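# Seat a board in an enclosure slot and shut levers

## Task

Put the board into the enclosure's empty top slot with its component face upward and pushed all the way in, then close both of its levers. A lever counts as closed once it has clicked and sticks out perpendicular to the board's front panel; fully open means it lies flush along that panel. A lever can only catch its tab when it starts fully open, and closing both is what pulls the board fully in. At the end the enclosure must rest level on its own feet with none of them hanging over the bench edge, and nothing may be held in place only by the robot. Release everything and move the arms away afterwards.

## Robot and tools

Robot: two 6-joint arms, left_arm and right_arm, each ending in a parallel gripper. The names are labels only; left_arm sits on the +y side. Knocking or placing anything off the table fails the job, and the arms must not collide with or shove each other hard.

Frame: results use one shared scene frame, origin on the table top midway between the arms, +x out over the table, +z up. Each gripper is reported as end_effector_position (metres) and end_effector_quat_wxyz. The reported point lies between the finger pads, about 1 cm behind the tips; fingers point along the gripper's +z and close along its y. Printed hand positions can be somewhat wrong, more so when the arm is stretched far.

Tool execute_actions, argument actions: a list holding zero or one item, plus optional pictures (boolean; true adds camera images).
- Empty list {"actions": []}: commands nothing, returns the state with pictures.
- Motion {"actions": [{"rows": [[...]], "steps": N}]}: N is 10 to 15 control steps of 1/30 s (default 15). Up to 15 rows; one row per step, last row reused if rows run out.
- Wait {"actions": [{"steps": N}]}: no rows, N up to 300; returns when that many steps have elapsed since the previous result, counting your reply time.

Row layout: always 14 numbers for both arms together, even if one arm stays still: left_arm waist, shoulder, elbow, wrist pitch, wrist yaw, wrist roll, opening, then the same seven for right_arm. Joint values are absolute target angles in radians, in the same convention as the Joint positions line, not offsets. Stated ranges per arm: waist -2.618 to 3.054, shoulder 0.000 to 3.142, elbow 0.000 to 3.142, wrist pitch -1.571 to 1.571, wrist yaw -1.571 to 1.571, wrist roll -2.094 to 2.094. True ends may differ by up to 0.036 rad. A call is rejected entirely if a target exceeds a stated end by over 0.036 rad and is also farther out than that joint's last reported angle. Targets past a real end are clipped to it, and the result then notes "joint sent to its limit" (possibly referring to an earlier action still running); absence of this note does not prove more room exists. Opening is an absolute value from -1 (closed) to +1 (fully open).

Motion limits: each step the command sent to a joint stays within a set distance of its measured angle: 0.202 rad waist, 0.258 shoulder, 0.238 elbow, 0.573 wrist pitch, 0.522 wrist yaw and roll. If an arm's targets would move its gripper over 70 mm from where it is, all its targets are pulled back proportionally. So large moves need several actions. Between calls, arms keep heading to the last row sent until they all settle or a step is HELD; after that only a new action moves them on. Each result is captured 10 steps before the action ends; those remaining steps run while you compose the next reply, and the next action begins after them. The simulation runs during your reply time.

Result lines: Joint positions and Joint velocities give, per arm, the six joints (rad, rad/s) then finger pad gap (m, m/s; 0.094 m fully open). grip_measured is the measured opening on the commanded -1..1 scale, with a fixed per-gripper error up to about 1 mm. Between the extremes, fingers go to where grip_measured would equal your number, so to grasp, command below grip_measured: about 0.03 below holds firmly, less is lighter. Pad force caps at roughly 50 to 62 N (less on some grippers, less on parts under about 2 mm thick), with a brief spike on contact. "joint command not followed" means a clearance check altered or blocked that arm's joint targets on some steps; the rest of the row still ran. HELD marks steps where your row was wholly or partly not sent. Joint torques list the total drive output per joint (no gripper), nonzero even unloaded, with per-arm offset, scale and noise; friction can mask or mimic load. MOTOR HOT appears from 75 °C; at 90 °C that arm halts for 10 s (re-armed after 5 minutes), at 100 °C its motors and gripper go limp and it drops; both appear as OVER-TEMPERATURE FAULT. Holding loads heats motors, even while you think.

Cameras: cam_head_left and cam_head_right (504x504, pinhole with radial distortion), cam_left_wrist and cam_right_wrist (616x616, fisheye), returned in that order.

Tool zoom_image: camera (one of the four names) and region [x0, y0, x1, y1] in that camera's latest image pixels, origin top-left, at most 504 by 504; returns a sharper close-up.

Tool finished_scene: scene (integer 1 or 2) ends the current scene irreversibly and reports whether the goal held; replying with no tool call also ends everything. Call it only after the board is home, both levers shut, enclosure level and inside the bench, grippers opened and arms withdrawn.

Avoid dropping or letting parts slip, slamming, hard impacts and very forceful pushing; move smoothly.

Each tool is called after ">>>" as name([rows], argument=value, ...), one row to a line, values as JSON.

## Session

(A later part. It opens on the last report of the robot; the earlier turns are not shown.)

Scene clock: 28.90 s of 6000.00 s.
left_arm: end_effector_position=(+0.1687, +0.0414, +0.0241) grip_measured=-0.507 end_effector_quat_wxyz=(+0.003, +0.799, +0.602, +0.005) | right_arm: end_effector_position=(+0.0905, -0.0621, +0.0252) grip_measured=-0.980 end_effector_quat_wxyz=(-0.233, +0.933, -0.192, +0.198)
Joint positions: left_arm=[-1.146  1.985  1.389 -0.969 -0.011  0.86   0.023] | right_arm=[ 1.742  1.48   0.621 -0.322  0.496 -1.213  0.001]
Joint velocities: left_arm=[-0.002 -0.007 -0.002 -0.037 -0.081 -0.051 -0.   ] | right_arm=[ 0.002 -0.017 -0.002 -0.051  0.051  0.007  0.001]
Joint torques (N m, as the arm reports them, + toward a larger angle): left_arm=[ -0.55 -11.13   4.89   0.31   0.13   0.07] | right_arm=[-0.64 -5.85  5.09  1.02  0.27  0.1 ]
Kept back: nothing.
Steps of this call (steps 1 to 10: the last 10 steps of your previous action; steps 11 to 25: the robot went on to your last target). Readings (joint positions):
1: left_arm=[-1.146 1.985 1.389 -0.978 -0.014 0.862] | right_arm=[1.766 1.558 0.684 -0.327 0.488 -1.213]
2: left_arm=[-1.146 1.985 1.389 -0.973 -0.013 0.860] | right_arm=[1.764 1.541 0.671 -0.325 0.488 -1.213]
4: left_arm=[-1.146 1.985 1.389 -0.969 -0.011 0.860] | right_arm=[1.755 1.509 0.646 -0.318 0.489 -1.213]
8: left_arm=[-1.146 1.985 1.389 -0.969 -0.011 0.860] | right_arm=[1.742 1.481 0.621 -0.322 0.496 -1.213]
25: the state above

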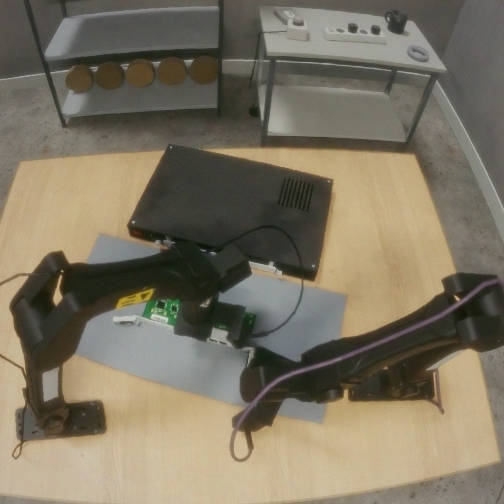

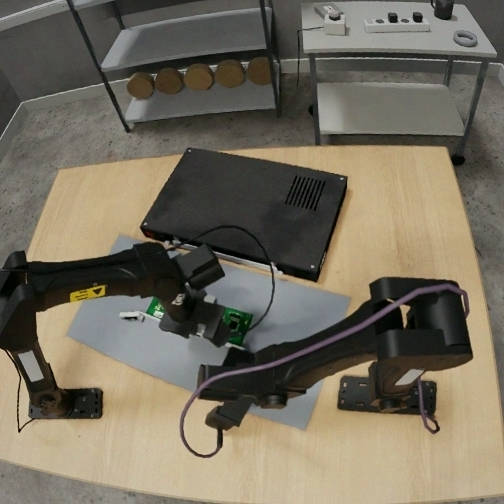

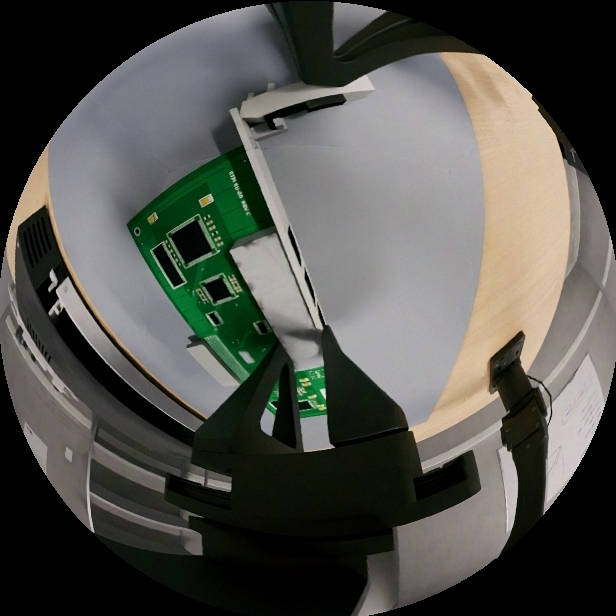

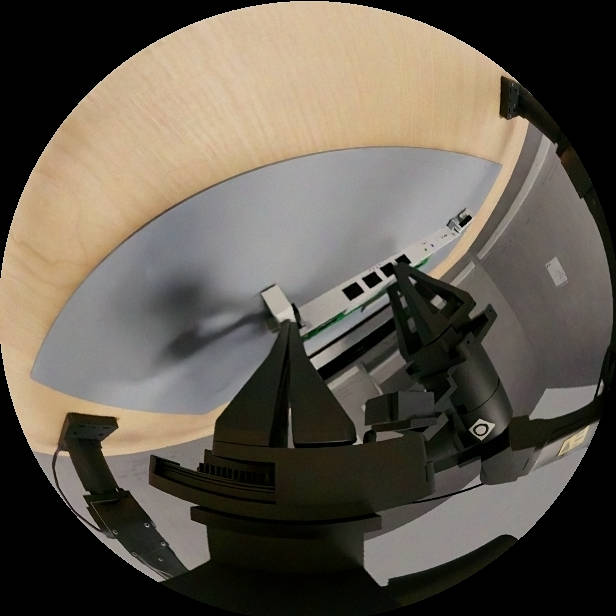

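>>> execute_actions([
  {"rows":[[-1.155,1.98,1.38,-0.97,0.0,0.87,-0.55,1.75,1.48,0.70,-0.37,0.5,-1.2,-1],[-1.155,1.98,1.38,-0.97,0.0,0.87,-0.55,1.76,1.48,0.72,-0.40,0.5,-1.2,-1],[-1.155,1.98,1.38,-0.97,0.0,0.87,-0.55,1.77,1.48,0.74,-0.43,0.5,-1.2,-1],[-1.155,1.98,1.38,-0.97,0.0,0.87,-0.55,1.78,1.50,0.77,-0.48,0.5,-1.2,-1],[-1.155,1.98,1.38,-0.97,0.0,0.87,-0.55,1.785,1.53,0.80,-0.53,0.5,-1.2,-0.8],[-1.155,1.98,1.38,-0.97,0.0,0.87,-0.55,1.785,1.56,0.84,-0.58,0.5,-1.2,-0.6],[-1.155,1.98,1.38,-0.97,0.0,0.87,-0.55,1.785,1.59,0.88,-0.64,0.5,-1.2,-0.5],[-1.155,1.98,1.38,-0.97,0.0,0.87,-0.55,1.785,1.62,0.92,-0.70,0.5,-1.2,-0.5],[-1.155,1.98,1.38,-0.97,0.0,0.87,-0.55,1.785,1.65,0.95,-0.75,0.5,-1.2,-0.5],[-1.155,1.98,1.38,-0.97,0.0,0.87,-0.55,1.785,1.672,0.98,-0.795,0.5,-1.2,-0.5]],"steps":15},
])

>>> execute_actions([
  {"steps":30},
], pictures=true)

Scene clock: 30.20 s of 6000.00 s.
left_arm: end_effector_position=(+0.1687, +0.0414, +0.0241) grip_measured=-0.507 end_effector_quat_wxyz=(+0.003, +0.799, +0.602, +0.005) | right_arm: end_effector_position=(+0.0835, -0.0463, +0.0444) grip_measured=-0.891 end_effector_quat_wxyz=(-0.234, +0.935, -0.182, +0.196)
Joint positions: left_arm=[-1.146  1.985  1.389 -0.969 -0.011  0.86   0.023] | right_arm=[ 1.763  1.49   0.72  -0.414  0.497 -1.213  0.005]
Joint velocities: left_arm=[-0.007 -0.012  0.017  0.037  0.037 -0.051 -0.001] | right_arm=[ 0.247  0.276  0.969 -0.857 -0.007 -0.081  0.18 ]
Joint torques (N m, as the arm reports them, + toward a larger angle): left_arm=[ -0.54 -11.13   4.88   0.31   0.11   0.07] | right_arm=[ 0.92 -2.83  8.78  1.36  0.21  0.12]
Steps of this call (steps 1 to 15: the robot went on to your last target; steps 16 to 34: nothing new was sent; steps 35 to 39: the first 5 steps of this action). Readings (joint positions):
35: left_arm=[-1.146 1.985 1.389 -0.969 -0.011 0.860] | right_arm=[1.742 1.480 0.629 -0.330 0.496 -1.213]
36: left_arm=[-1.146 1.985 1.389 -0.969 -0.011 0.860] | right_arm=[1.744 1.481 0.644 -0.349 0.496 -1.213]
38: left_arm=[-1.146 1.985 1.389 -0.969 -0.011 0.860] | right_arm=[1.754 1.483 0.690 -0.388 0.497 -1.213]
39: the state above

Scene clock: 31.20 s of 6000.00 s.
left_arm: end_effector_position=(+0.1687, +0.0414, +0.0241) grip_measured=-0.507 end_effector_quat_wxyz=(+0.003, +0.799, +0.602, +0.005) | right_arm: end_effector_position=(+0.0794, -0.0592, +0.0411) grip_measured=-0.502 end_effector_quat_wxyz=(-0.091, +0.959, -0.139, +0.231)
Joint positions: left_arm=[-1.146  1.985  1.389 -0.969 -0.011  0.86   0.023] | right_arm=[ 1.78   1.669  0.96  -0.784  0.497 -1.212  0.023]
Joint velocities: left_arm=[-0.012 -0.012  0.007 -0.081 -0.022  0.022 -0.   ] | right_arm=[ 0.007  0.007 -0.002  0.051  0.007  0.007 -0.001]
Joint torques (N m, as the arm reports them, + toward a larger angle): left_arm=[ -0.55 -11.12   4.88   0.31   0.13   0.07] | right_arm=[ 0.56 -6.11  8.3   0.65  0.3   0.1 ]
Kept back: nothing.
Steps of this call (steps 1 to 10: the last 10 steps of your previous action; steps 11 to 30: the robot went on to your last target). Readings (joint positions):
1: left_arm=[-1.146 1.985 1.389 -0.969 -0.011 0.860] | right_arm=[1.771 1.504 0.756 -0.442 0.497 -1.213]
2: left_arm=[-1.146 1.985 1.389 -0.969 -0.011 0.860] | right_arm=[1.776 1.526 0.795 -0.475 0.497 -1.212]
4: left_arm=[-1.146 1.985 1.389 -0.969 -0.011 0.860] | right_arm=[1.780 1.584 0.876 -0.550 0.497 -1.212]
8: left_arm=[-1.146 1.985 1.389 -0.969 -0.011 0.860] | right_arm=[1.780 1.664 0.959 -0.669 0.497 -1.212]
30: the state above

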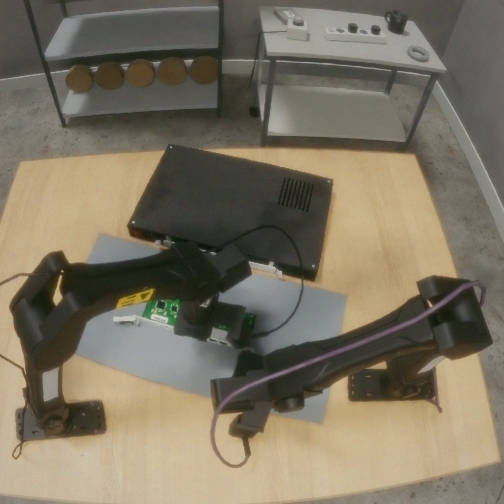

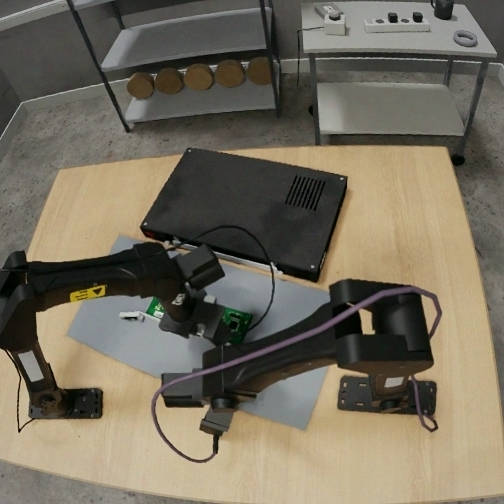

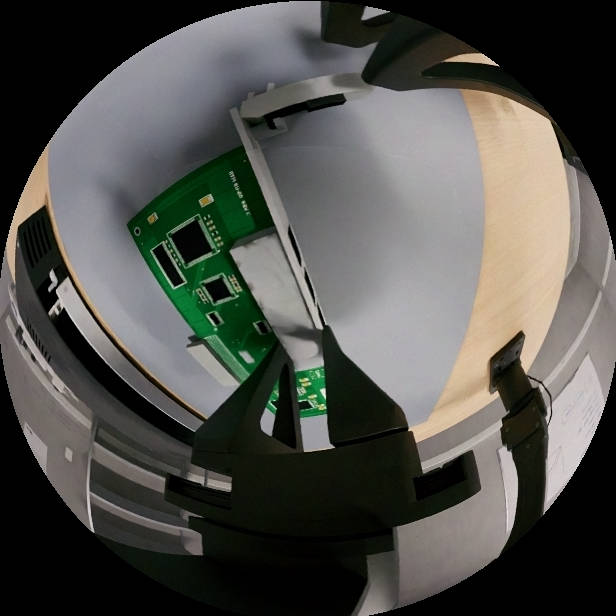

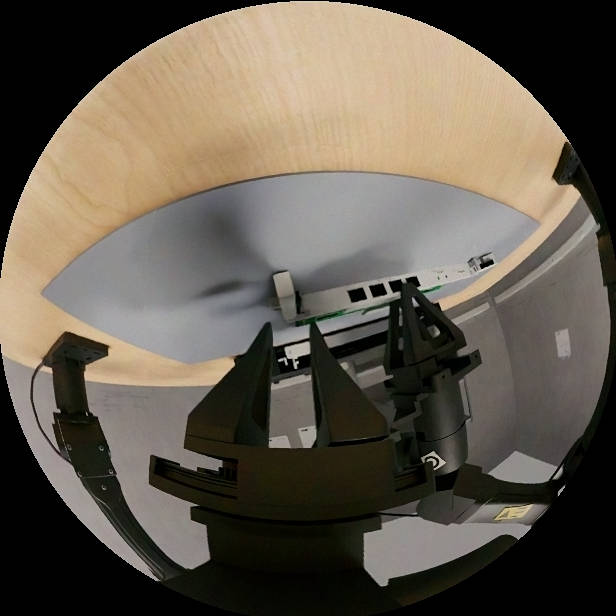

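Centred. Open wider and descend.

>>> execute_actions([
  {"rows":[[-1.155,1.98,1.38,-0.97,0.0,0.87,-0.55,1.785,1.69,0.94,-0.75,0.5,-1.2,-0.35],[-1.155,1.98,1.38,-0.97,0.0,0.87,-0.55,1.785,1.70,0.93,-0.72,0.5,-1.2,-0.35],[-1.155,1.98,1.38,-0.97,0.0,0.87,-0.55,1.785,1.71,0.915,-0.69,0.5,-1.2,-0.35],[-1.155,1.98,1.38,-0.97,0.0,0.87,-0.55,1.785,1.722,0.90,-0.67,0.5,-1.2,-0.35]],"steps":15},
])

>>> execute_actions([
  {"steps":25},
], pictures=true)

Scene clock: 31.83 s of 6000.00 s.
left_arm: end_effector_position=(+0.1687, +0.0414, +0.0241) grip_measured=-0.507 end_effector_quat_wxyz=(+0.003, +0.799, +0.602, +0.005) | right_arm: end_effector_position=(+0.0793, -0.0580, +0.0278) grip_measured=-0.353 end_effector_quat_wxyz=(-0.093, +0.958, -0.140, +0.231)
Joint positions: left_arm=[-1.146  1.985  1.389 -0.969 -0.011  0.86   0.023] | right_arm=[ 1.78   1.696  0.93  -0.724  0.497 -1.212  0.03 ]
Joint velocities: left_arm=[-0.022  0.017 -0.002 -0.022 -0.007  0.081  0.001] | right_arm=[ 0.007  0.291 -0.31   0.33   0.022 -0.037 -0.001]
Joint torques (N m, as the arm reports them, + toward a larger angle): left_arm=[ -0.55 -11.13   4.88   0.32   0.13   0.07] | right_arm=[ 0.52 -5.98  5.4   0.75  0.29  0.09]
Steps of this call (steps 1 to 14: the robot went on to your last target; steps 15 to 19: the first 5 steps of this action). Readings (joint positions):
15: left_arm=[-1.146 1.985 1.389 -0.969 -0.011 0.860] | right_arm=[1.780 1.670 0.959 -0.782 0.497 -1.212]
16: left_arm=[-1.146 1.985 1.389 -0.969 -0.011 0.860] | right_arm=[1.780 1.673 0.955 -0.773 0.497 -1.212]
18: left_arm=[-1.146 1.985 1.389 -0.969 -0.011 0.860] | right_arm=[1.780 1.687 0.940 -0.739 0.497 -1.212]
19: the state above

Scene clock: 32.67 s of 6000.00 s.
left_arm: end_effector_position=(+0.1686, +0.0413, +0.0241) grip_measured=-0.507 end_effector_quat_wxyz=(+0.003, +0.799, +0.602, +0.005) | right_arm: end_effector_position=(+0.0799, -0.0586, +0.0169) grip_measured=-0.352 end_effector_quat_wxyz=(-0.092, +0.958, -0.139, +0.233)
Joint positions: left_arm=[-1.146  1.985  1.389 -0.969 -0.011  0.86   0.023] | right_arm=[ 1.781  1.72   0.905 -0.678  0.501 -1.212  0.03 ]
Joint velocities: left_arm=[-0.002  0.007  0.002 -0.066  0.022  0.022 -0.   ] | right_arm=[-0.012 -0.002 -0.012 -0.007  0.037 -0.051  0.001]
Joint torques (N m, as the arm reports them, + toward a larger angle): left_arm=[ -0.55 -11.13   4.88   0.31   0.13   0.07] | right_arm=[ 0.49 -6.41  5.75  0.86  0.25  0.09]
Kept back: nothing.
Steps of this call (steps 1 to 10: the last 10 steps of your previous action; steps 11 to 25: the robot went on to your last target). Readings (joint positions):
1: left_arm=[-1.146 1.985 1.389 -0.969 -0.011 0.860] | right_arm=[1.780 1.706 0.920 -0.713 0.497 -1.212]
2: left_arm=[-1.146 1.985 1.389 -0.969 -0.011 0.860] | right_arm=[1.780 1.714 0.912 -0.707 0.497 -1.212]
4: left_arm=[-1.146 1.985 1.389 -0.969 -0.011 0.860] | right_arm=[1.781 1.720 0.905 -0.696 0.500 -1.212]
8: left_arm=[-1.146 1.985 1.389 -0.969 -0.011 0.860] | right_arm=[1.781 1.720 0.905 -0.685 0.501 -1.212]
25: the state above

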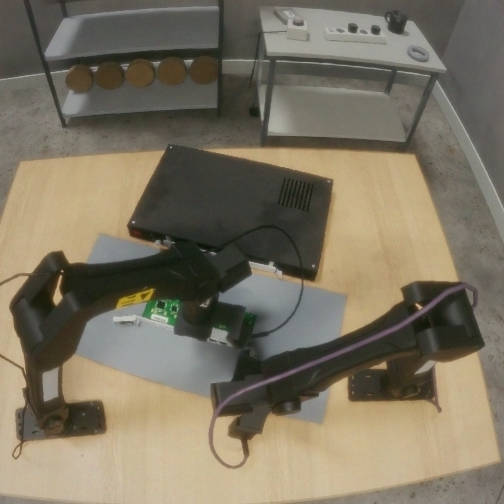

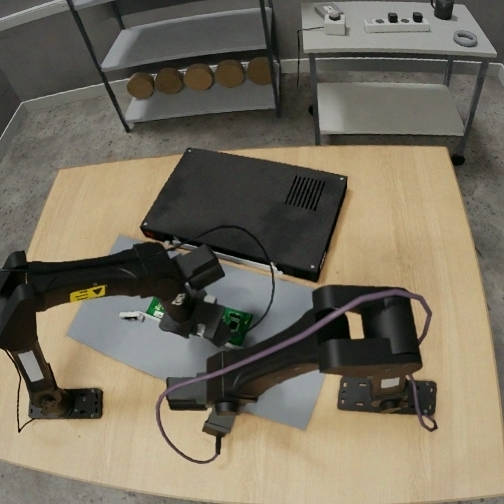

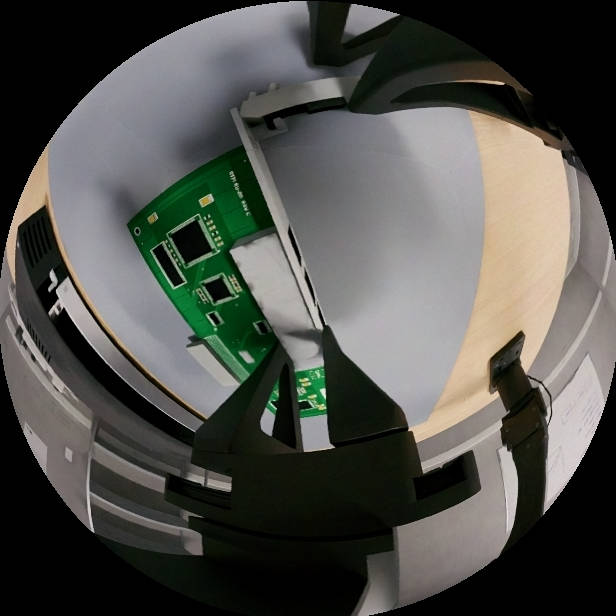

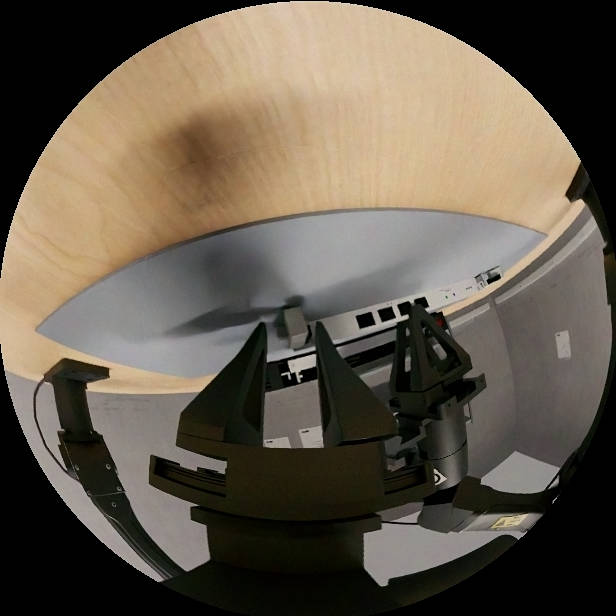

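>>> execute_actions([
  {"rows":[[-1.155,1.98,1.38,-0.98,0.0,0.87,-0.55,1.785,1.722,0.935,-0.70,0.5,-1.2,-0.35],[-1.155,1.98,1.38,-0.99,0.0,0.87,-0.55,1.785,1.722,0.935,-0.72,0.5,-1.2,-0.35],[-1.155,1.98,1.38,-1.0,0.0,0.87,-0.55,1.785,1.722,0.935,-0.75,0.5,-1.2,-0.35],[-1.155,1.98,1.38,-1.01,0.0,0.87,-0.55,1.785,1.722,0.935,-0.78,0.5,-1.2,-0.35],[-1.155,1.98,1.38,-1.02,0.0,0.87,-0.55,1.785,1.722,0.935,-0.81,0.5,-1.2,-0.35],[-1.155,1.98,1.38,-1.02,0.0,0.87,-0.55,1.785,1.722,0.935,-0.84,0.5,-1.2,-0.35],[-1.155,1.98,1.38,-1.02,0.0,0.87,-0.55,1.785,1.722,0.935,-0.87,0.5,-1.2,-0.35]],"steps":15},
])

>>> execute_actions([
  {"steps":25},
], pictures=true)

Scene clock: 33.43 s of 6000.00 s.
left_arm: end_effector_position=(+0.1684, +0.0414, +0.0241) grip_measured=-0.507 end_effector_quat_wxyz=(+0.003, +0.799, +0.602, +0.005) | right_arm: end_effector_position=(+0.0804, -0.0644, +0.0178) grip_measured=-0.352 end_effector_quat_wxyz=(-0.079, +0.959, -0.136, +0.236)
Joint positions: left_arm=[-1.146  1.985  1.389 -0.97  -0.01   0.86   0.023] | right_arm=[ 1.781  1.72   0.912 -0.713  0.501 -1.212  0.03 ]
Joint velocities: left_arm=[ 0.002  0.007 -0.002 -0.037  0.081  0.051  0.   ] | right_arm=[ 0.012  0.007  0.115 -0.286 -0.051  0.066  0.001]
Joint torques (N m, as the arm reports them, + toward a larger angle): left_arm=[ -0.6  -11.05   4.96  -0.11   0.04   0.06] | right_arm=[ 0.49 -6.44  7.58  0.2   0.23  0.12]
Steps of this call (steps 1 to 15: the robot went on to your last target; steps 16 to 18: nothing new was sent; steps 19 to 23: the first 5 steps of this action). Readings (joint positions):
19: left_arm=[-1.146 1.985 1.389 -0.969 -0.011 0.860] | right_arm=[1.781 1.720 0.905 -0.679 0.501 -1.212]
20: left_arm=[-1.146 1.985 1.389 -0.969 -0.011 0.860] | right_arm=[1.781 1.720 0.906 -0.682 0.501 -1.212]
22: left_arm=[-1.146 1.985 1.389 -0.970 -0.011 0.860] | right_arm=[1.781 1.720 0.909 -0.702 0.501 -1.212]
23: the state above

Scene clock: 34.27 s of 6000.00 s.
left_arm: end_effector_position=(+0.1667, +0.0383, +0.0241) grip_measured=-0.507 end_effector_quat_wxyz=(+0.005, +0.795, +0.606, -0.004) | right_arm: end_effector_position=(+0.0809, -0.0731, +0.0203) grip_measured=-0.352 end_effector_quat_wxyz=(-0.057, +0.960, -0.130, +0.241)
Joint positions: left_arm=[-1.146  1.985  1.389 -0.963  0.008  0.848  0.023] | right_arm=[ 1.781  1.72   0.925 -0.774  0.5   -1.212  0.03 ]
Joint velocities: left_arm=[-0.007 -0.017 -0.012  0.022  0.037 -0.007 -0.   ] | right_arm=[-0.002 -0.007 -0.012  0.081  0.007 -0.051 -0.   ]
Joint torques (N m, as the arm reports them, + toward a larger angle): left_arm=[ -0.54 -11.14   4.9   -0.15  -0.06   0.18] | right_arm=[ 0.44 -6.34  7.   -0.32  0.26  0.09]
Kept back: nothing.
Steps of this call (steps 1 to 10: the last 10 steps of your previous action; steps 11 to 25: the robot went on to your last target). Readings (joint positions):
1: left_arm=[-1.146 1.985 1.389 -0.970 -0.009 0.860] | right_arm=[1.781 1.720 0.915 -0.725 0.501 -1.212]
2: left_arm=[-1.146 1.985 1.389 -0.970 -0.008 0.860] | right_arm=[1.781 1.720 0.918 -0.743 0.501 -1.212]
4: left_arm=[-1.146 1.985 1.389 -0.967 0.000 0.855] | right_arm=[1.781 1.720 0.922 -0.759 0.501 -1.212]
8: left_arm=[-1.146 1.985 1.389 -0.965 0.006 0.850] | right_arm=[1.781 1.720 0.925 -0.770 0.500 -1.212]
25: the state above

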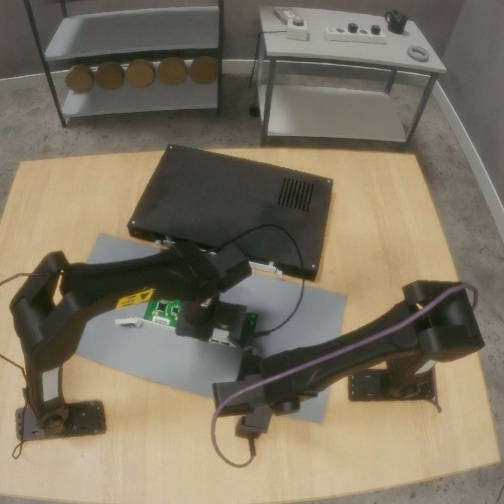

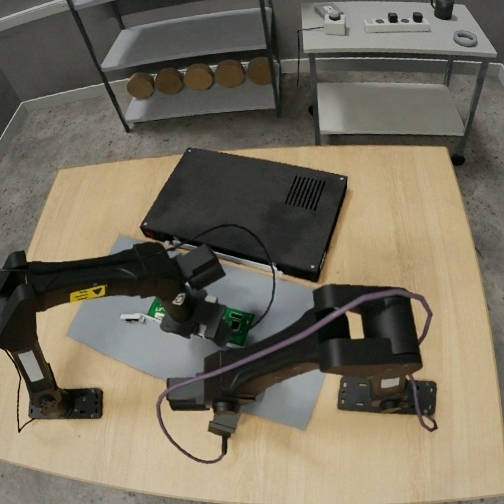

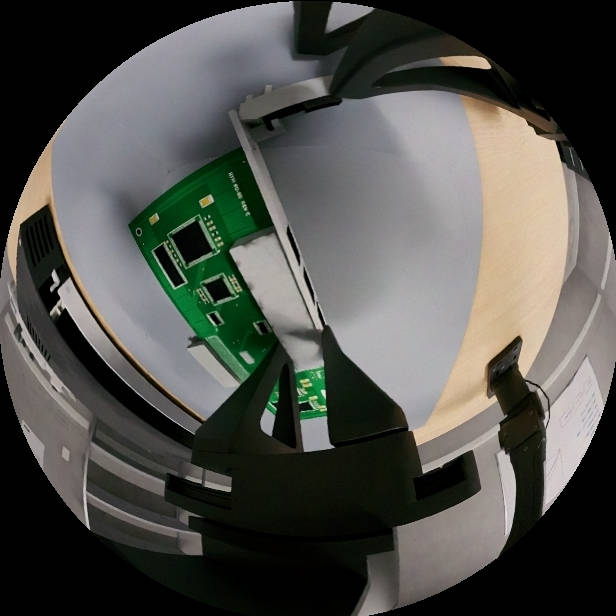

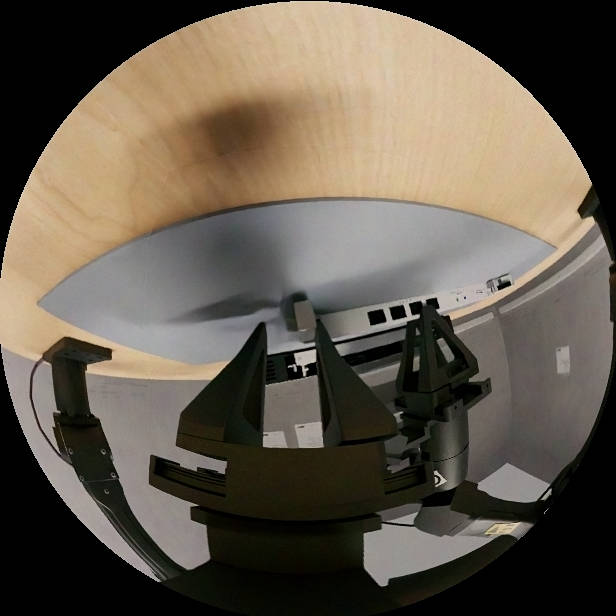

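>>> execute_actions([
  {"rows":[[-1.155,1.99,1.38,-1.04,-0.02,0.89,-0.55,1.785,1.722,0.91,-0.90,0.5,-1.2,-0.35],[-1.155,1.99,1.38,-1.06,-0.04,0.90,-0.55,1.785,1.722,0.905,-0.93,0.5,-1.2,-0.35],[-1.155,1.99,1.38,-1.08,-0.05,0.90,-0.55,1.785,1.722,0.90,-0.96,0.5,-1.2,-0.35],[-1.155,1.99,1.38,-1.09,-0.06,0.90,-0.55,1.785,1.722,0.90,-0.99,0.5,-1.2,-0.35]],"steps":10},
])

>>> execute_actions([
  {"steps":12},
], pictures=true)

Scene clock: 34.87 s of 6000.00 s.
left_arm: end_effector_position=(+0.1667, +0.0383, +0.0241) grip_measured=-0.507 end_effector_quat_wxyz=(+0.005, +0.795, +0.606, -0.004) | right_arm: end_effector_position=(+0.0809, -0.0731, +0.0203) grip_measured=-0.352 end_effector_quat_wxyz=(-0.057, +0.960, -0.130, +0.241)
Joint positions: left_arm=[-1.146  1.985  1.389 -0.963  0.008  0.848  0.023] | right_arm=[ 1.781  1.72   0.925 -0.774  0.5   -1.212  0.03 ]
Joint velocities: left_arm=[-0.002  0.017 -0.007 -0.022  0.022 -0.007 -0.001] | right_arm=[-0.007 -0.002  0.027  0.022 -0.066 -0.007 -0.   ]
Joint torques (N m, as the arm reports them, + toward a larger angle): left_arm=[ -0.55 -11.15   4.9   -0.15  -0.06   0.18] | right_arm=[ 0.45 -6.33  7.02 -0.32  0.26  0.09]
Kept back: the last 10 steps of this action.
Steps of this call (steps 1 to 15: the robot went on to your last target; steps 16 to 18: nothing new was sent). Readings (joint positions):
1: left_arm=[-1.146 1.985 1.389 -0.963 0.008 0.848] | right_arm=[1.781 1.720 0.925 -0.774 0.500 -1.212]
2: left_arm=[-1.146 1.985 1.389 -0.963 0.008 0.848] | right_arm=[1.781 1.720 0.925 -0.774 0.500 -1.212]
4: left_arm=[-1.146 1.985 1.389 -0.963 0.008 0.848] | right_arm=[1.781 1.720 0.925 -0.774 0.500 -1.212]
8: left_arm=[-1.146 1.985 1.389 -0.963 0.008 0.848] | right_arm=[1.781 1.720 0.925 -0.774 0.500 -1.212]
18: the state above

Scene clock: 35.27 s of 6000.00 s.
left_arm: end_effector_position=(+0.1653, +0.0355, +0.0241) grip_measured=-0.507 end_effector_quat_wxyz=(+0.009, +0.796, +0.605, -0.004) | right_arm: end_effector_position=(+0.0808, -0.0789, +0.0204) grip_measured=-0.351 end_effector_quat_wxyz=(-0.044, +0.961, -0.125, +0.244)
Joint positions: left_arm=[-1.154  1.985  1.389 -0.957  0.007  0.843  0.023] | right_arm=[ 1.784  1.72   0.925 -0.8    0.501 -1.212  0.03 ]
Joint velocities: left_arm=[-0.002 -0.002  0.017  0.022  0.007  0.037  0.001] | right_arm=[-0.002 -0.002 -0.002 -0.037 -0.066 -0.007 -0.   ]
Joint torques (N m, as the arm reports them, + toward a larger angle): left_arm=[ -0.06 -10.34   4.93  -0.8   -0.73   0.49] | right_arm=[ 0.17 -6.27  3.93 -1.29  0.26  0.09]
Kept back: nothing.
Steps of this call (steps 1 to 10: the last 10 steps of your previous action; steps 11 to 12: the robot went on to your last target). Readings (joint positions):
1: left_arm=[-1.146 1.985 1.389 -0.963 0.008 0.848] | right_arm=[1.781 1.720 0.925 -0.776 0.500 -1.212]
2: left_arm=[-1.146 1.985 1.389 -0.963 0.008 0.848] | right_arm=[1.781 1.720 0.925 -0.779 0.500 -1.212]
4: left_arm=[-1.149 1.985 1.389 -0.963 0.007 0.848] | right_arm=[1.781 1.720 0.925 -0.788 0.501 -1.212]
8: left_arm=[-1.154 1.985 1.389 -0.958 0.007 0.844] | right_arm=[1.783 1.720 0.925 -0.798 0.501 -1.212]
12: the state above

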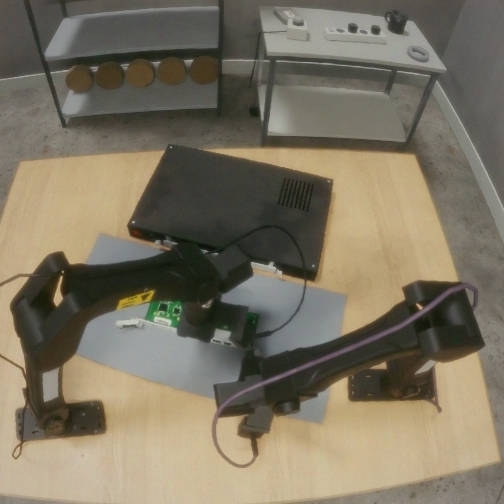

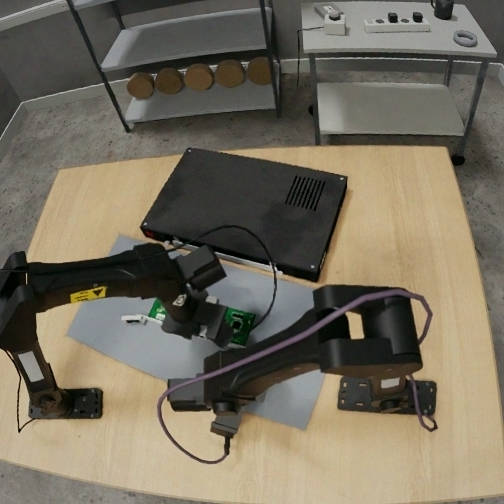

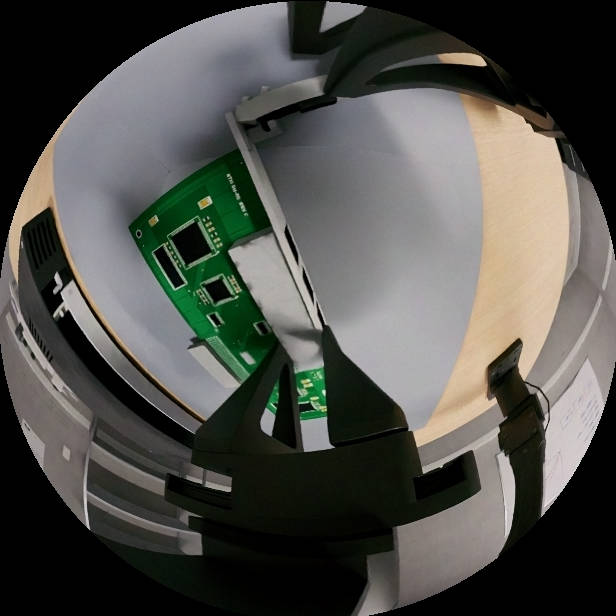

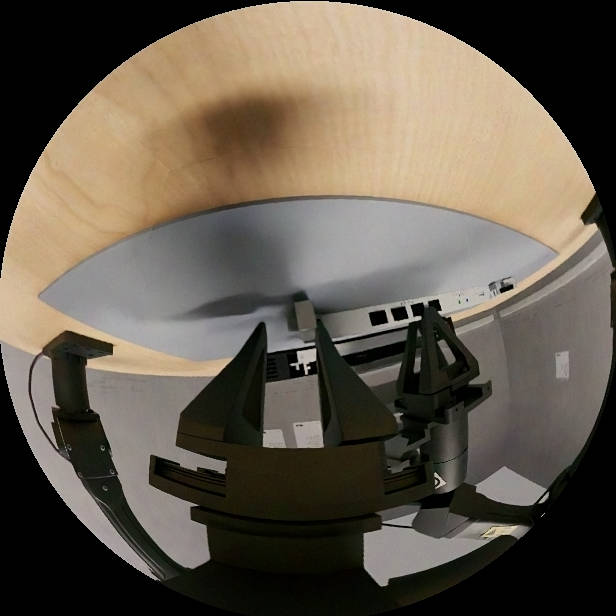

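>>> execute_actions([
  {"rows":[[-1.155,1.98,1.38,-1.0,-0.02,0.86,-0.55,1.785,1.722,0.91,-0.80,0.5,-1.2,-0.35],[-1.155,1.98,1.38,-0.97,0,0.85,-0.55,1.785,1.722,0.91,-0.73,0.5,-1.2,-0.35],[-1.155,1.98,1.38,-0.97,0,0.85,-0.55,1.785,1.722,0.91,-0.73,0.5,-1.2,-0.35],[-1.155,1.98,1.38,-0.97,0,0.85,-0.55,1.785,1.722,0.91,-0.73,0.5,-1.2,-0.35],[-1.155,1.98,1.38,-0.97,0,0.85,-0.55,1.785,1.722,0.91,-0.73,0.5,-1.2,-0.35],[-1.155,1.98,1.38,-0.97,0,0.85,-0.55,1.785,1.722,0.91,-0.73,0.5,-1.2,-0.35],[-1.155,1.98,1.38,-0.97,0,0.85,-0.55,1.76,1.722,0.905,-0.73,0.5,-1.2,-0.35],[-1.155,1.98,1.38,-0.97,0,0.85,-0.55,1.745,1.722,0.90,-0.73,0.5,-1.2,-0.35],[-1.155,1.98,1.38,-0.97,0,0.85,-0.55,1.73,1.722,0.90,-0.73,0.5,-1.25,-0.35]],"steps":15},
])

>>> execute_actions([
  {"rows":[[-1.155,1.98,1.38,-0.97,0,0.85,-0.55,1.73,1.722,0.90,-0.73,0.5,-1.25,-0.35],[-1.155,1.98,1.38,-0.97,0,0.85,-0.55,1.73,1.722,0.90,-0.73,0.5,-1.25,-0.35],[-1.155,1.98,1.38,-0.97,0,0.85,-0.55,1.73,1.722,0.90,-0.76,0.5,-1.25,-0.35],[-1.155,1.98,1.38,-0.97,0,0.85,-0.55,1.73,1.722,0.90,-0.79,0.5,-1.25,-0.35],[-1.155,1.98,1.38,-0.98,0,0.85,-0.55,1.73,1.722,0.90,-0.82,0.5,-1.25,-0.35],[-1.155,1.98,1.38,-0.99,0,0.86,-0.55,1.73,1.722,0.90,-0.85,0.5,-1.25,-0.35],[-1.155,1.98,1.38,-1.01,-0.02,0.87,-0.55,1.73,1.722,0.90,-0.88,0.5,-1.25,-0.35],[-1.155,1.98,1.38,-1.02,-0.03,0.87,-0.55,1.73,1.722,0.89,-0.91,0.5,-1.25,-0.35]],"steps":15},
])

>>> execute_actions([
  {"steps":20},
], pictures=true)

Scene clock: 36.60 s of 6000.00 s.
left_arm: end_effector_position=(+0.1659, +0.0348, +0.0241) grip_measured=-0.507 end_effector_quat_wxyz=(+0.011, +0.795, +0.607, -0.004) | right_arm: end_effector_position=(+0.0799, -0.0707, +0.0195) grip_measured=-0.351 end_effector_quat_wxyz=(-0.063, +0.960, -0.130, +0.239)
Joint positions: left_arm=[-1.154  1.985  1.389 -0.953  0.007  0.839  0.023] | right_arm=[ 1.784  1.72   0.922 -0.758  0.5   -1.212  0.03 ]
Joint velocities: left_arm=[ 0.017  0.002 -0.012  0.022  0.007  0.051 -0.001] | right_arm=[-0.017 -0.002 -0.042  0.081  0.007 -0.007  0.001]
Joint torques (N m, as the arm reports them, + toward a larger angle): left_arm=[ -0.06 -11.23   4.89   0.2   -0.06   0.08] | right_arm=[ 0.2  -6.25  5.19  0.7   0.26  0.09]
Steps of this call (steps 1 to 30: the robot went on to your last target; steps 31 to 35: nothing new was sent; steps 36 to 40: the first 5 steps of this action). Readings (joint positions):
36: left_arm=[-1.154 1.985 1.389 -0.953 0.008 0.839] | right_arm=[1.784 1.720 0.925 -0.790 0.500 -1.212]
37: left_arm=[-1.154 1.985 1.389 -0.953 0.008 0.839] | right_arm=[1.784 1.720 0.925 -0.779 0.500 -1.212]
39: left_arm=[-1.154 1.985 1.389 -0.953 0.007 0.839] | right_arm=[1.784 1.720 0.922 -0.763 0.500 -1.212]
40: the state above

Scene clock: 37.10 s of 6000.00 s.
left_arm: end_effector_position=(+0.1659, +0.0348, +0.0241) grip_measured=-0.507 end_effector_quat_wxyz=(+0.011, +0.795, +0.607, -0.004) | right_arm: end_effector_position=(+0.0940, -0.0743, +0.0171) grip_measured=-0.351 end_effector_quat_wxyz=(-0.056, +0.959, -0.142, +0.241)
Joint positions: left_arm=[-1.154  1.985  1.389 -0.953  0.007  0.839  0.023] | right_arm=[ 1.733  1.72   0.91  -0.741  0.499 -1.239  0.03 ]
Joint velocities: left_arm=[ 0.002 -0.007 -0.007 -0.022  0.007 -0.037  0.   ] | right_arm=[-0.007 -0.002 -0.017  0.022 -0.007  0.007 -0.   ]
Joint torques (N m, as the arm reports them, + toward a larger angle): left_arm=[ -0.12 -11.16   4.88   0.12  -0.07   0.06] | right_arm=[-0.32 -6.39  5.47 -0.07  0.31 -0.11]
Steps of this call (steps 1 to 10: the last 10 steps of your previous action; steps 11 to 15: the first 5 steps of this action). Readings (joint positions):
11: left_arm=[-1.154 1.985 1.389 -0.953 0.007 0.839] | right_arm=[1.733 1.720 0.910 -0.736 0.499 -1.236]
12: left_arm=[-1.154 1.985 1.389 -0.953 0.007 0.839] | right_arm=[1.733 1.720 0.910 -0.736 0.499 -1.237]
14: left_arm=[-1.154 1.985 1.389 -0.953 0.007 0.839] | right_arm=[1.733 1.720 0.910 -0.739 0.499 -1.239]
15: the state above

Scene clock: 37.77 s of 6000.00 s.
left_arm: end_effector_position=(+0.1663, +0.0349, +0.0241) grip_measured=-0.507 end_effector_quat_wxyz=(+0.011, +0.795, +0.607, -0.003) | right_arm: end_effector_position=(+0.0943, -0.0888, +0.0171) grip_measured=-0.351 end_effector_quat_wxyz=(-0.024, +0.960, -0.130, +0.246)
Joint positions: left_arm=[-1.154  1.985  1.389 -0.953  0.004  0.84   0.023] | right_arm=[ 1.733  1.72   0.91  -0.805  0.497 -1.248  0.03 ]
Joint velocities: left_arm=[ 0.002  0.012 -0.007 -0.007  0.022  0.007  0.001] | right_arm=[ 0.007  0.002 -0.037 -0.051  0.007 -0.007  0.   ]
Joint torques (N m, as the arm reports them, + toward a larger angle): left_arm=[ -0.09 -11.17   4.92  -0.23  -0.36   0.26] | right_arm=[-0.24 -6.21  4.25 -0.49  0.3  -0.02]
Kept back: nothing.
Steps of this call (steps 1 to 10: the last 10 steps of your previous action; steps 11 to 20: the robot went on to your last target). Readings (joint positions):
1: left_arm=[-1.154 1.985 1.389 -0.953 0.007 0.839] | right_arm=[1.733 1.720 0.910 -0.745 0.499 -1.240]
2: left_arm=[-1.154 1.985 1.389 -0.953 0.007 0.840] | right_arm=[1.733 1.720 0.910 -0.750 0.499 -1.240]
4: left_arm=[-1.154 1.985 1.389 -0.953 0.006 0.840] | right_arm=[1.733 1.720 0.910 -0.772 0.499 -1.241]
8: left_arm=[-1.154 1.985 1.389 -0.953 0.004 0.840] | right_arm=[1.733 1.720 0.910 -0.805 0.497 -1.245]
20: the state above

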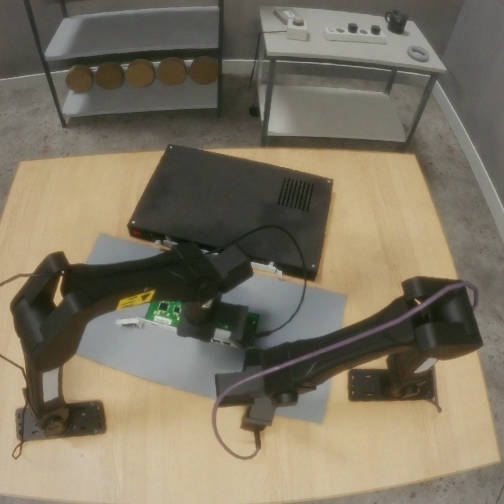

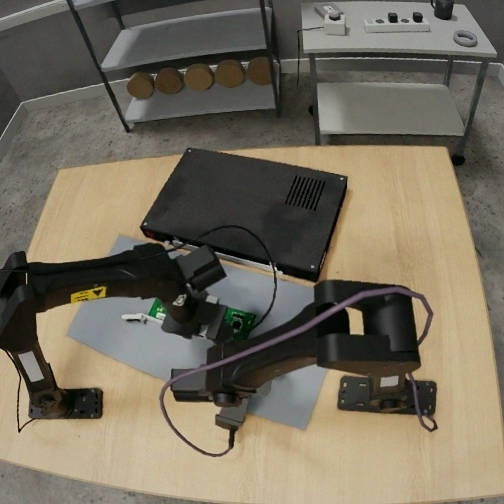

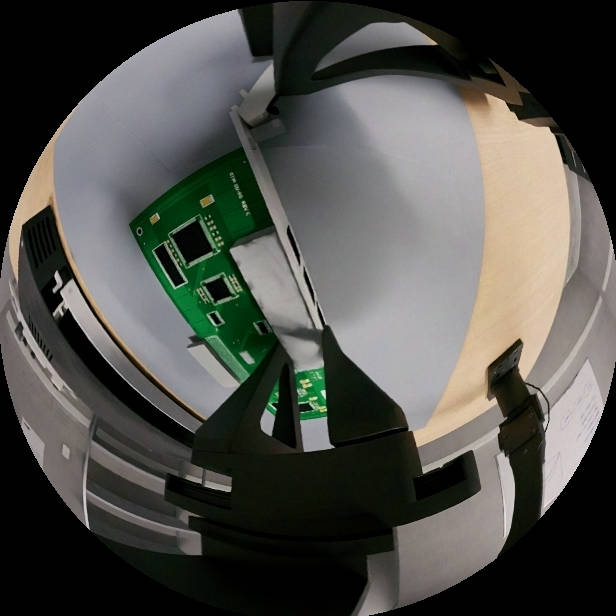

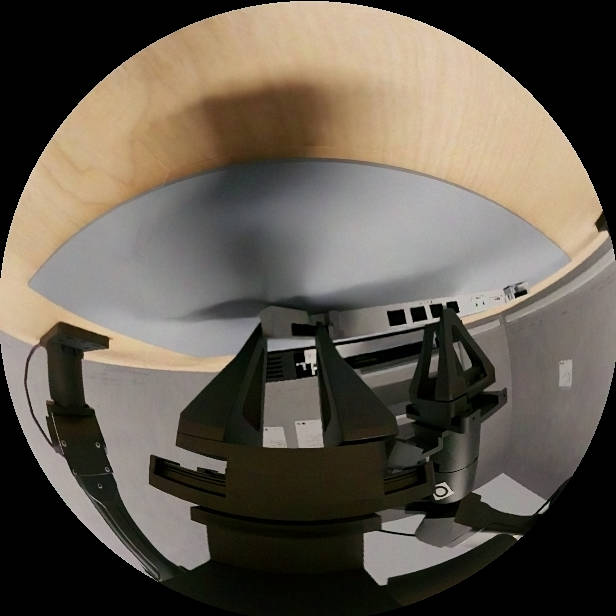

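>>> execute_actions([
  {"rows":[[-1.155,1.98,1.38,-0.96,0,0.85,-0.55,1.73,1.722,0.92,-0.80,0.5,-1.25,-0.2],[-1.155,1.98,1.38,-0.96,0,0.85,-0.55,1.73,1.70,0.97,-0.84,0.5,-1.25,-0.2],[-1.155,1.98,1.38,-0.96,0,0.85,-0.55,1.73,1.67,0.99,-0.89,0.5,-1.25,-0.2],[-1.155,1.98,1.38,-0.96,0,0.85,-0.55,1.73,1.655,0.99,-0.92,0.5,-1.25,-0.2],[-1.155,1.98,1.38,-0.96,0,0.85,-0.55,1.73,1.655,0.99,-0.92,0.5,-1.25,-0.2],[-1.155,1.98,1.38,-0.96,0,0.85,-0.55,1.73,1.655,0.99,-0.92,0.5,-1.25,-0.2],[-1.155,1.98,1.38,-0.96,0,0.85,-0.55,1.73,1.655,0.99,-0.92,0.5,-1.25,-0.2],[-1.155,1.98,1.38,-0.96,0,0.85,-0.55,1.78,1.655,0.99,-0.94,0.5,-1.25,-1],[-1.155,1.98,1.38,-0.96,0,0.85,-0.55,1.83,1.655,0.99,-0.96,0.5,-1.25,-1],[-1.155,1.98,1.38,-0.96,0,0.85,-0.55,1.88,1.655,0.99,-0.97,0.5,-1.25,-1]],"steps":15},
])

>>> execute_actions([
  {"rows":[[-1.155,1.98,1.38,-0.96,0,0.85,-0.55,1.88,1.655,0.99,-0.97,0.5,-1.25,-1],[-1.155,1.98,1.38,-0.96,0,0.85,-0.55,1.88,1.655,0.99,-0.97,0.5,-1.25,-1],[-1.155,1.98,1.38,-0.96,0,0.85,-0.55,1.88,1.69,0.94,-0.92,0.5,-1.25,-1],[-1.155,1.98,1.38,-0.96,0,0.85,-0.55,1.88,1.71,0.92,-0.87,0.5,-1.25,-1],[-1.155,1.98,1.38,-0.96,0,0.85,-0.55,1.88,1.722,0.905,-0.85,0.5,-1.25,-1]],"steps":15},
])

>>> execute_actions([
  {"rows":[[-1.155,1.98,1.38,-0.96,0,0.85,-0.55,1.88,1.722,0.905,-0.85,0.5,-1.25,-1],[-1.155,1.98,1.38,-0.96,0,0.85,-0.55,1.88,1.722,0.905,-0.85,0.5,-1.25,-1],[-1.155,1.98,1.38,-0.96,0,0.85,-0.55,1.88,1.722,0.905,-0.85,0.5,-1.25,-1],[-1.155,1.98,1.38,-0.96,0,0.85,-0.55,1.86,1.722,0.905,-0.85,0.5,-1.25,-1],[-1.155,1.98,1.38,-0.96,0,0.85,-0.55,1.84,1.722,0.905,-0.85,0.5,-1.25,-1],[-1.155,1.98,1.38,-0.96,0,0.85,-0.55,1.82,1.722,0.905,-0.85,0.5,-1.25,-1],[-1.155,1.98,1.38,-0.96,0,0.85,-0.55,1.80,1.722,0.905,-0.85,0.5,-1.25,-1],[-1.155,1.98,1.38,-0.96,0,0.85,-0.55,1.78,1.722,0.905,-0.85,0.5,-1.25,-1],[-1.155,1.98,1.38,-0.96,0,0.85,-0.55,1.76,1.722,0.905,-0.85,0.5,-1.25,-1],[-1.155,1.98,1.38,-0.96,0,0.85,-0.55,1.745,1.722,0.905,-0.85,0.5,-1.25,-1],[-1.155,1.98,1.38,-0.96,0,0.85,-0.55,1.73,1.722,0.905,-0.85,0.5,-1.25,-1],[-1.155,1.98,1.38,-0.96,0,0.85,-0.55,1.715,1.722,0.905,-0.85,0.5,-1.25,-1]],"steps":15},
])

>>> execute_actions([
  {"steps":25},
], pictures=true)

Scene clock: 39.43 s of 6000.00 s.
left_arm: end_effector_position=(+0.1666, +0.0345, +0.0241) grip_measured=-0.507 end_effector_quat_wxyz=(+0.012, +0.794, +0.607, -0.003) | right_arm: end_effector_position=(+0.0937, -0.0836, +0.0299) grip_measured=-0.203 end_effector_quat_wxyz=(-0.029, +0.961, -0.131, +0.243)
Joint positions: left_arm=[-1.154  1.985  1.389 -0.95   0.004  0.838  0.023] | right_arm=[ 1.733  1.701  0.949 -0.851  0.494 -1.249  0.037]
Joint velocities: left_arm=[-0.022  0.007  0.002  0.022  0.007  0.066  0.001] | right_arm=[-0.002 -0.388  0.305 -0.3   -0.022 -0.022 -0.001]
Joint torques (N m, as the arm reports them, + toward a larger angle): left_arm=[ -0.06 -11.08   4.91   0.28  -0.03   0.09] | right_arm=[-0.18 -8.54  8.15  0.47  0.3  -0.04]
Steps of this call (steps 1 to 15: the robot went on to your last target; steps 16 to 45: nothing new was sent; steps 46 to 50: the first 5 steps of this action). Readings (joint positions):
46: left_arm=[-1.154 1.985 1.389 -0.950 0.004 0.838] | right_arm=[1.733 1.720 0.910 -0.800 0.496 -1.249]
47: left_arm=[-1.154 1.985 1.389 -0.950 0.004 0.838] | right_arm=[1.733 1.720 0.915 -0.804 0.494 -1.249]
49: left_arm=[-1.154 1.985 1.389 -0.950 0.004 0.838] | right_arm=[1.733 1.712 0.938 -0.837 0.494 -1.249]
50: the state above

Scene clock: 39.93 s of 6000.00 s.
left_arm: end_effector_position=(+0.1666, +0.0345, +0.0241) grip_measured=-0.507 end_effector_quat_wxyz=(+0.012, +0.794, +0.607, -0.003) | right_arm: end_effector_position=(+0.0543, -0.0876, +0.0367) grip_measured=-0.980 end_effector_quat_wxyz=(-0.029, +0.967, -0.052, +0.246)
Joint positions: left_arm=[-1.154  1.985  1.389 -0.95   0.004  0.838  0.023] | right_arm=[ 1.886  1.679  0.952 -0.916  0.496 -1.249  0.001]
Joint velocities: left_arm=[-0.017 -0.007 -0.007  0.051 -0.037 -0.022 -0.001] | right_arm=[-0.007  0.281 -0.374  0.491 -0.022  0.007 -0.   ]
Joint torques (N m, as the arm reports them, + toward a larger angle): left_arm=[ -0.07 -11.17   4.92   0.27  -0.03   0.09] | right_arm=[-0.64 -3.82  4.04  0.38  0.27 -0.05]
Steps of this call (steps 1 to 10: the last 10 steps of your previous action; steps 11 to 15: the first 5 steps of this action). Readings (joint positions):
11: left_arm=[-1.154 1.985 1.389 -0.950 0.004 0.838] | right_arm=[1.887 1.668 0.975 -0.943 0.496 -1.249]
12: left_arm=[-1.154 1.985 1.389 -0.950 0.004 0.838] | right_arm=[1.886 1.668 0.975 -0.946 0.496 -1.249]
14: left_arm=[-1.154 1.985 1.389 -0.950 0.004 0.838] | right_arm=[1.886 1.672 0.963 -0.933 0.496 -1.249]
15: the state above

Scene clock: 40.43 s of 6000.00 s.
left_arm: end_effector_position=(+0.1666, +0.0345, +0.0241) grip_measured=-0.507 end_effector_quat_wxyz=(+0.012, +0.794, +0.607, -0.003) | right_arm: end_effector_position=(+0.0578, -0.0952, +0.0162) grip_measured=-0.980 end_effector_quat_wxyz=(-0.012, +0.967, -0.052, +0.250)
Joint positions: left_arm=[-1.154  1.985  1.389 -0.95   0.004  0.838  0.023] | right_arm=[ 1.878  1.723  0.905 -0.859  0.496 -1.249  0.001]
Joint velocities: left_arm=[ 0.012  0.002  0.002 -0.022 -0.066 -0.007 -0.   ] | right_arm=[-0.247  0.002  0.012  0.007 -0.022  0.007 -0.   ]
Joint torques (N m, as the arm reports them, + toward a larger angle): left_arm=[ -0.08 -11.16   4.92   0.27  -0.02   0.09] | right_arm=[-2.12 -6.42  5.82  0.49  0.32 -0.03]
Steps of this call (steps 1 to 10: the last 10 steps of your previous action; steps 11 to 15: the first 5 steps of this action). Readings (joint positions):
11: left_arm=[-1.154 1.985 1.389 -0.950 0.004 0.838] | right_arm=[1.886 1.723 0.905 -0.863 0.496 -1.249]
12: left_arm=[-1.154 1.985 1.389 -0.950 0.004 0.838] | right_arm=[1.886 1.723 0.905 -0.862 0.496 -1.249]
14: left_arm=[-1.154 1.985 1.389 -0.950 0.004 0.838] | right_arm=[1.884 1.723 0.905 -0.859 0.496 -1.249]
15: the state above

Scene clock: 41.27 s of 6000.00 s.
left_arm: end_effector_position=(+0.1699, +0.0369, +0.0241) grip_measured=-0.507 end_effector_quat_wxyz=(+0.012, +0.791, +0.612, +0.006) | right_arm: end_effector_position=(+0.0940, -0.1128, +0.0151) grip_measured=-0.980 end_effector_quat_wxyz=(+0.027, +0.962, -0.125, +0.241)
Joint positions: left_arm=[-1.152  1.985  1.389 -0.952 -0.014  0.829  0.023] | right_arm=[ 1.721  1.723  0.905 -0.896  0.47  -1.249  0.001]
Joint velocities: left_arm=[-0.012 -0.007 -0.007  0.007  0.007 -0.051 -0.001] | right_arm=[ 0.007 -0.012  0.017  0.007  0.066  0.007  0.   ]
Joint torques (N m, as the arm reports them, + toward a larger angle): left_arm=[ -0.2  -11.17   4.91   0.28   0.17   0.17] | right_arm=[-0.46 -6.32  5.78  0.84  0.55 -0.04]
Kept back: nothing.
Steps of this call (steps 1 to 10: the last 10 steps of your previous action; steps 11 to 25: the robot went on to your last target). Readings (joint positions):
1: left_arm=[-1.154 1.985 1.389 -0.950 0.004 0.838] | right_arm=[1.865 1.723 0.905 -0.858 0.495 -1.249]
2: left_arm=[-1.154 1.985 1.389 -0.950 0.004 0.838] | right_arm=[1.848 1.723 0.905 -0.857 0.495 -1.249]
4: left_arm=[-1.154 1.985 1.389 -0.950 -0.003 0.835] | right_arm=[1.807 1.723 0.905 -0.859 0.485 -1.249]
8: left_arm=[-1.152 1.985 1.389 -0.951 -0.014 0.829] | right_arm=[1.742 1.723 0.905 -0.887 0.469 -1.249]
25: the state above

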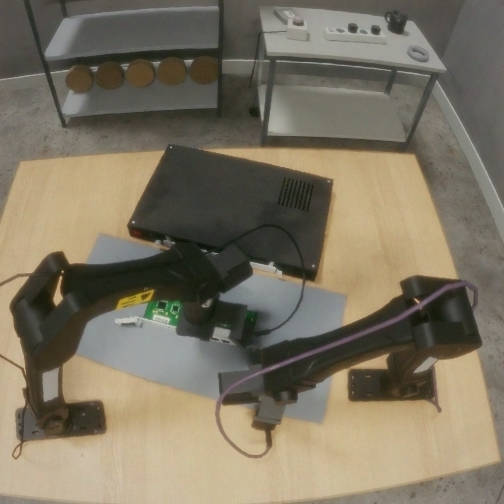

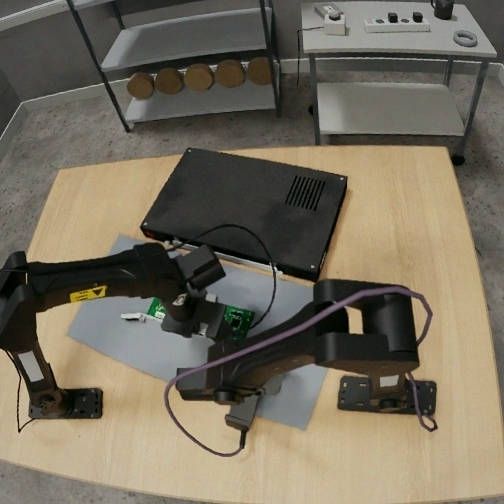

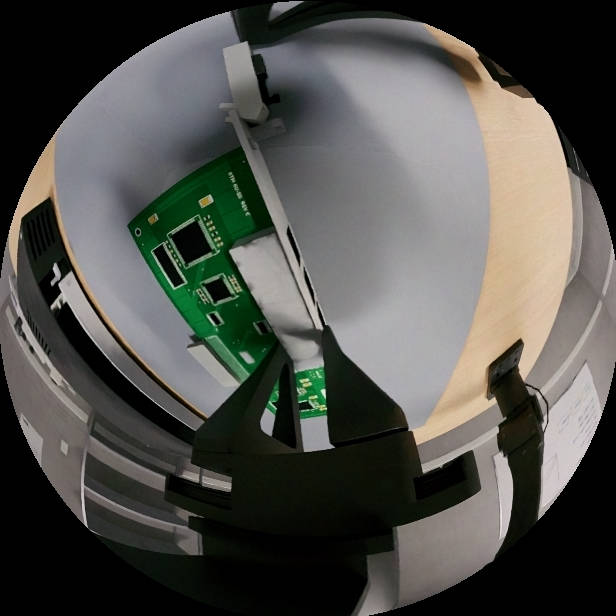

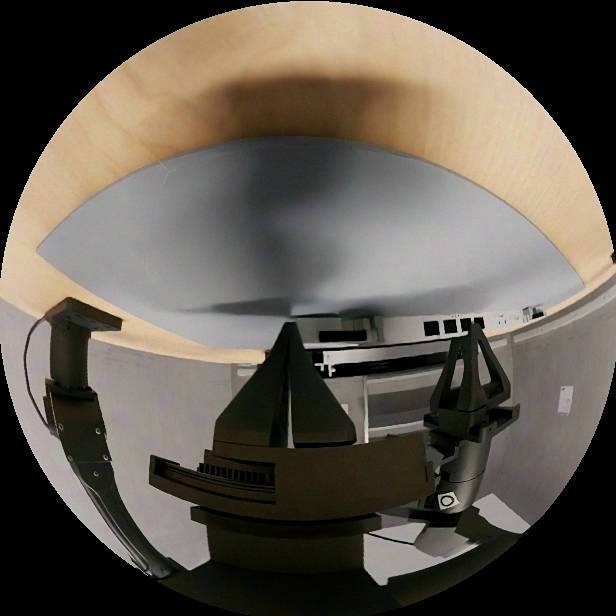

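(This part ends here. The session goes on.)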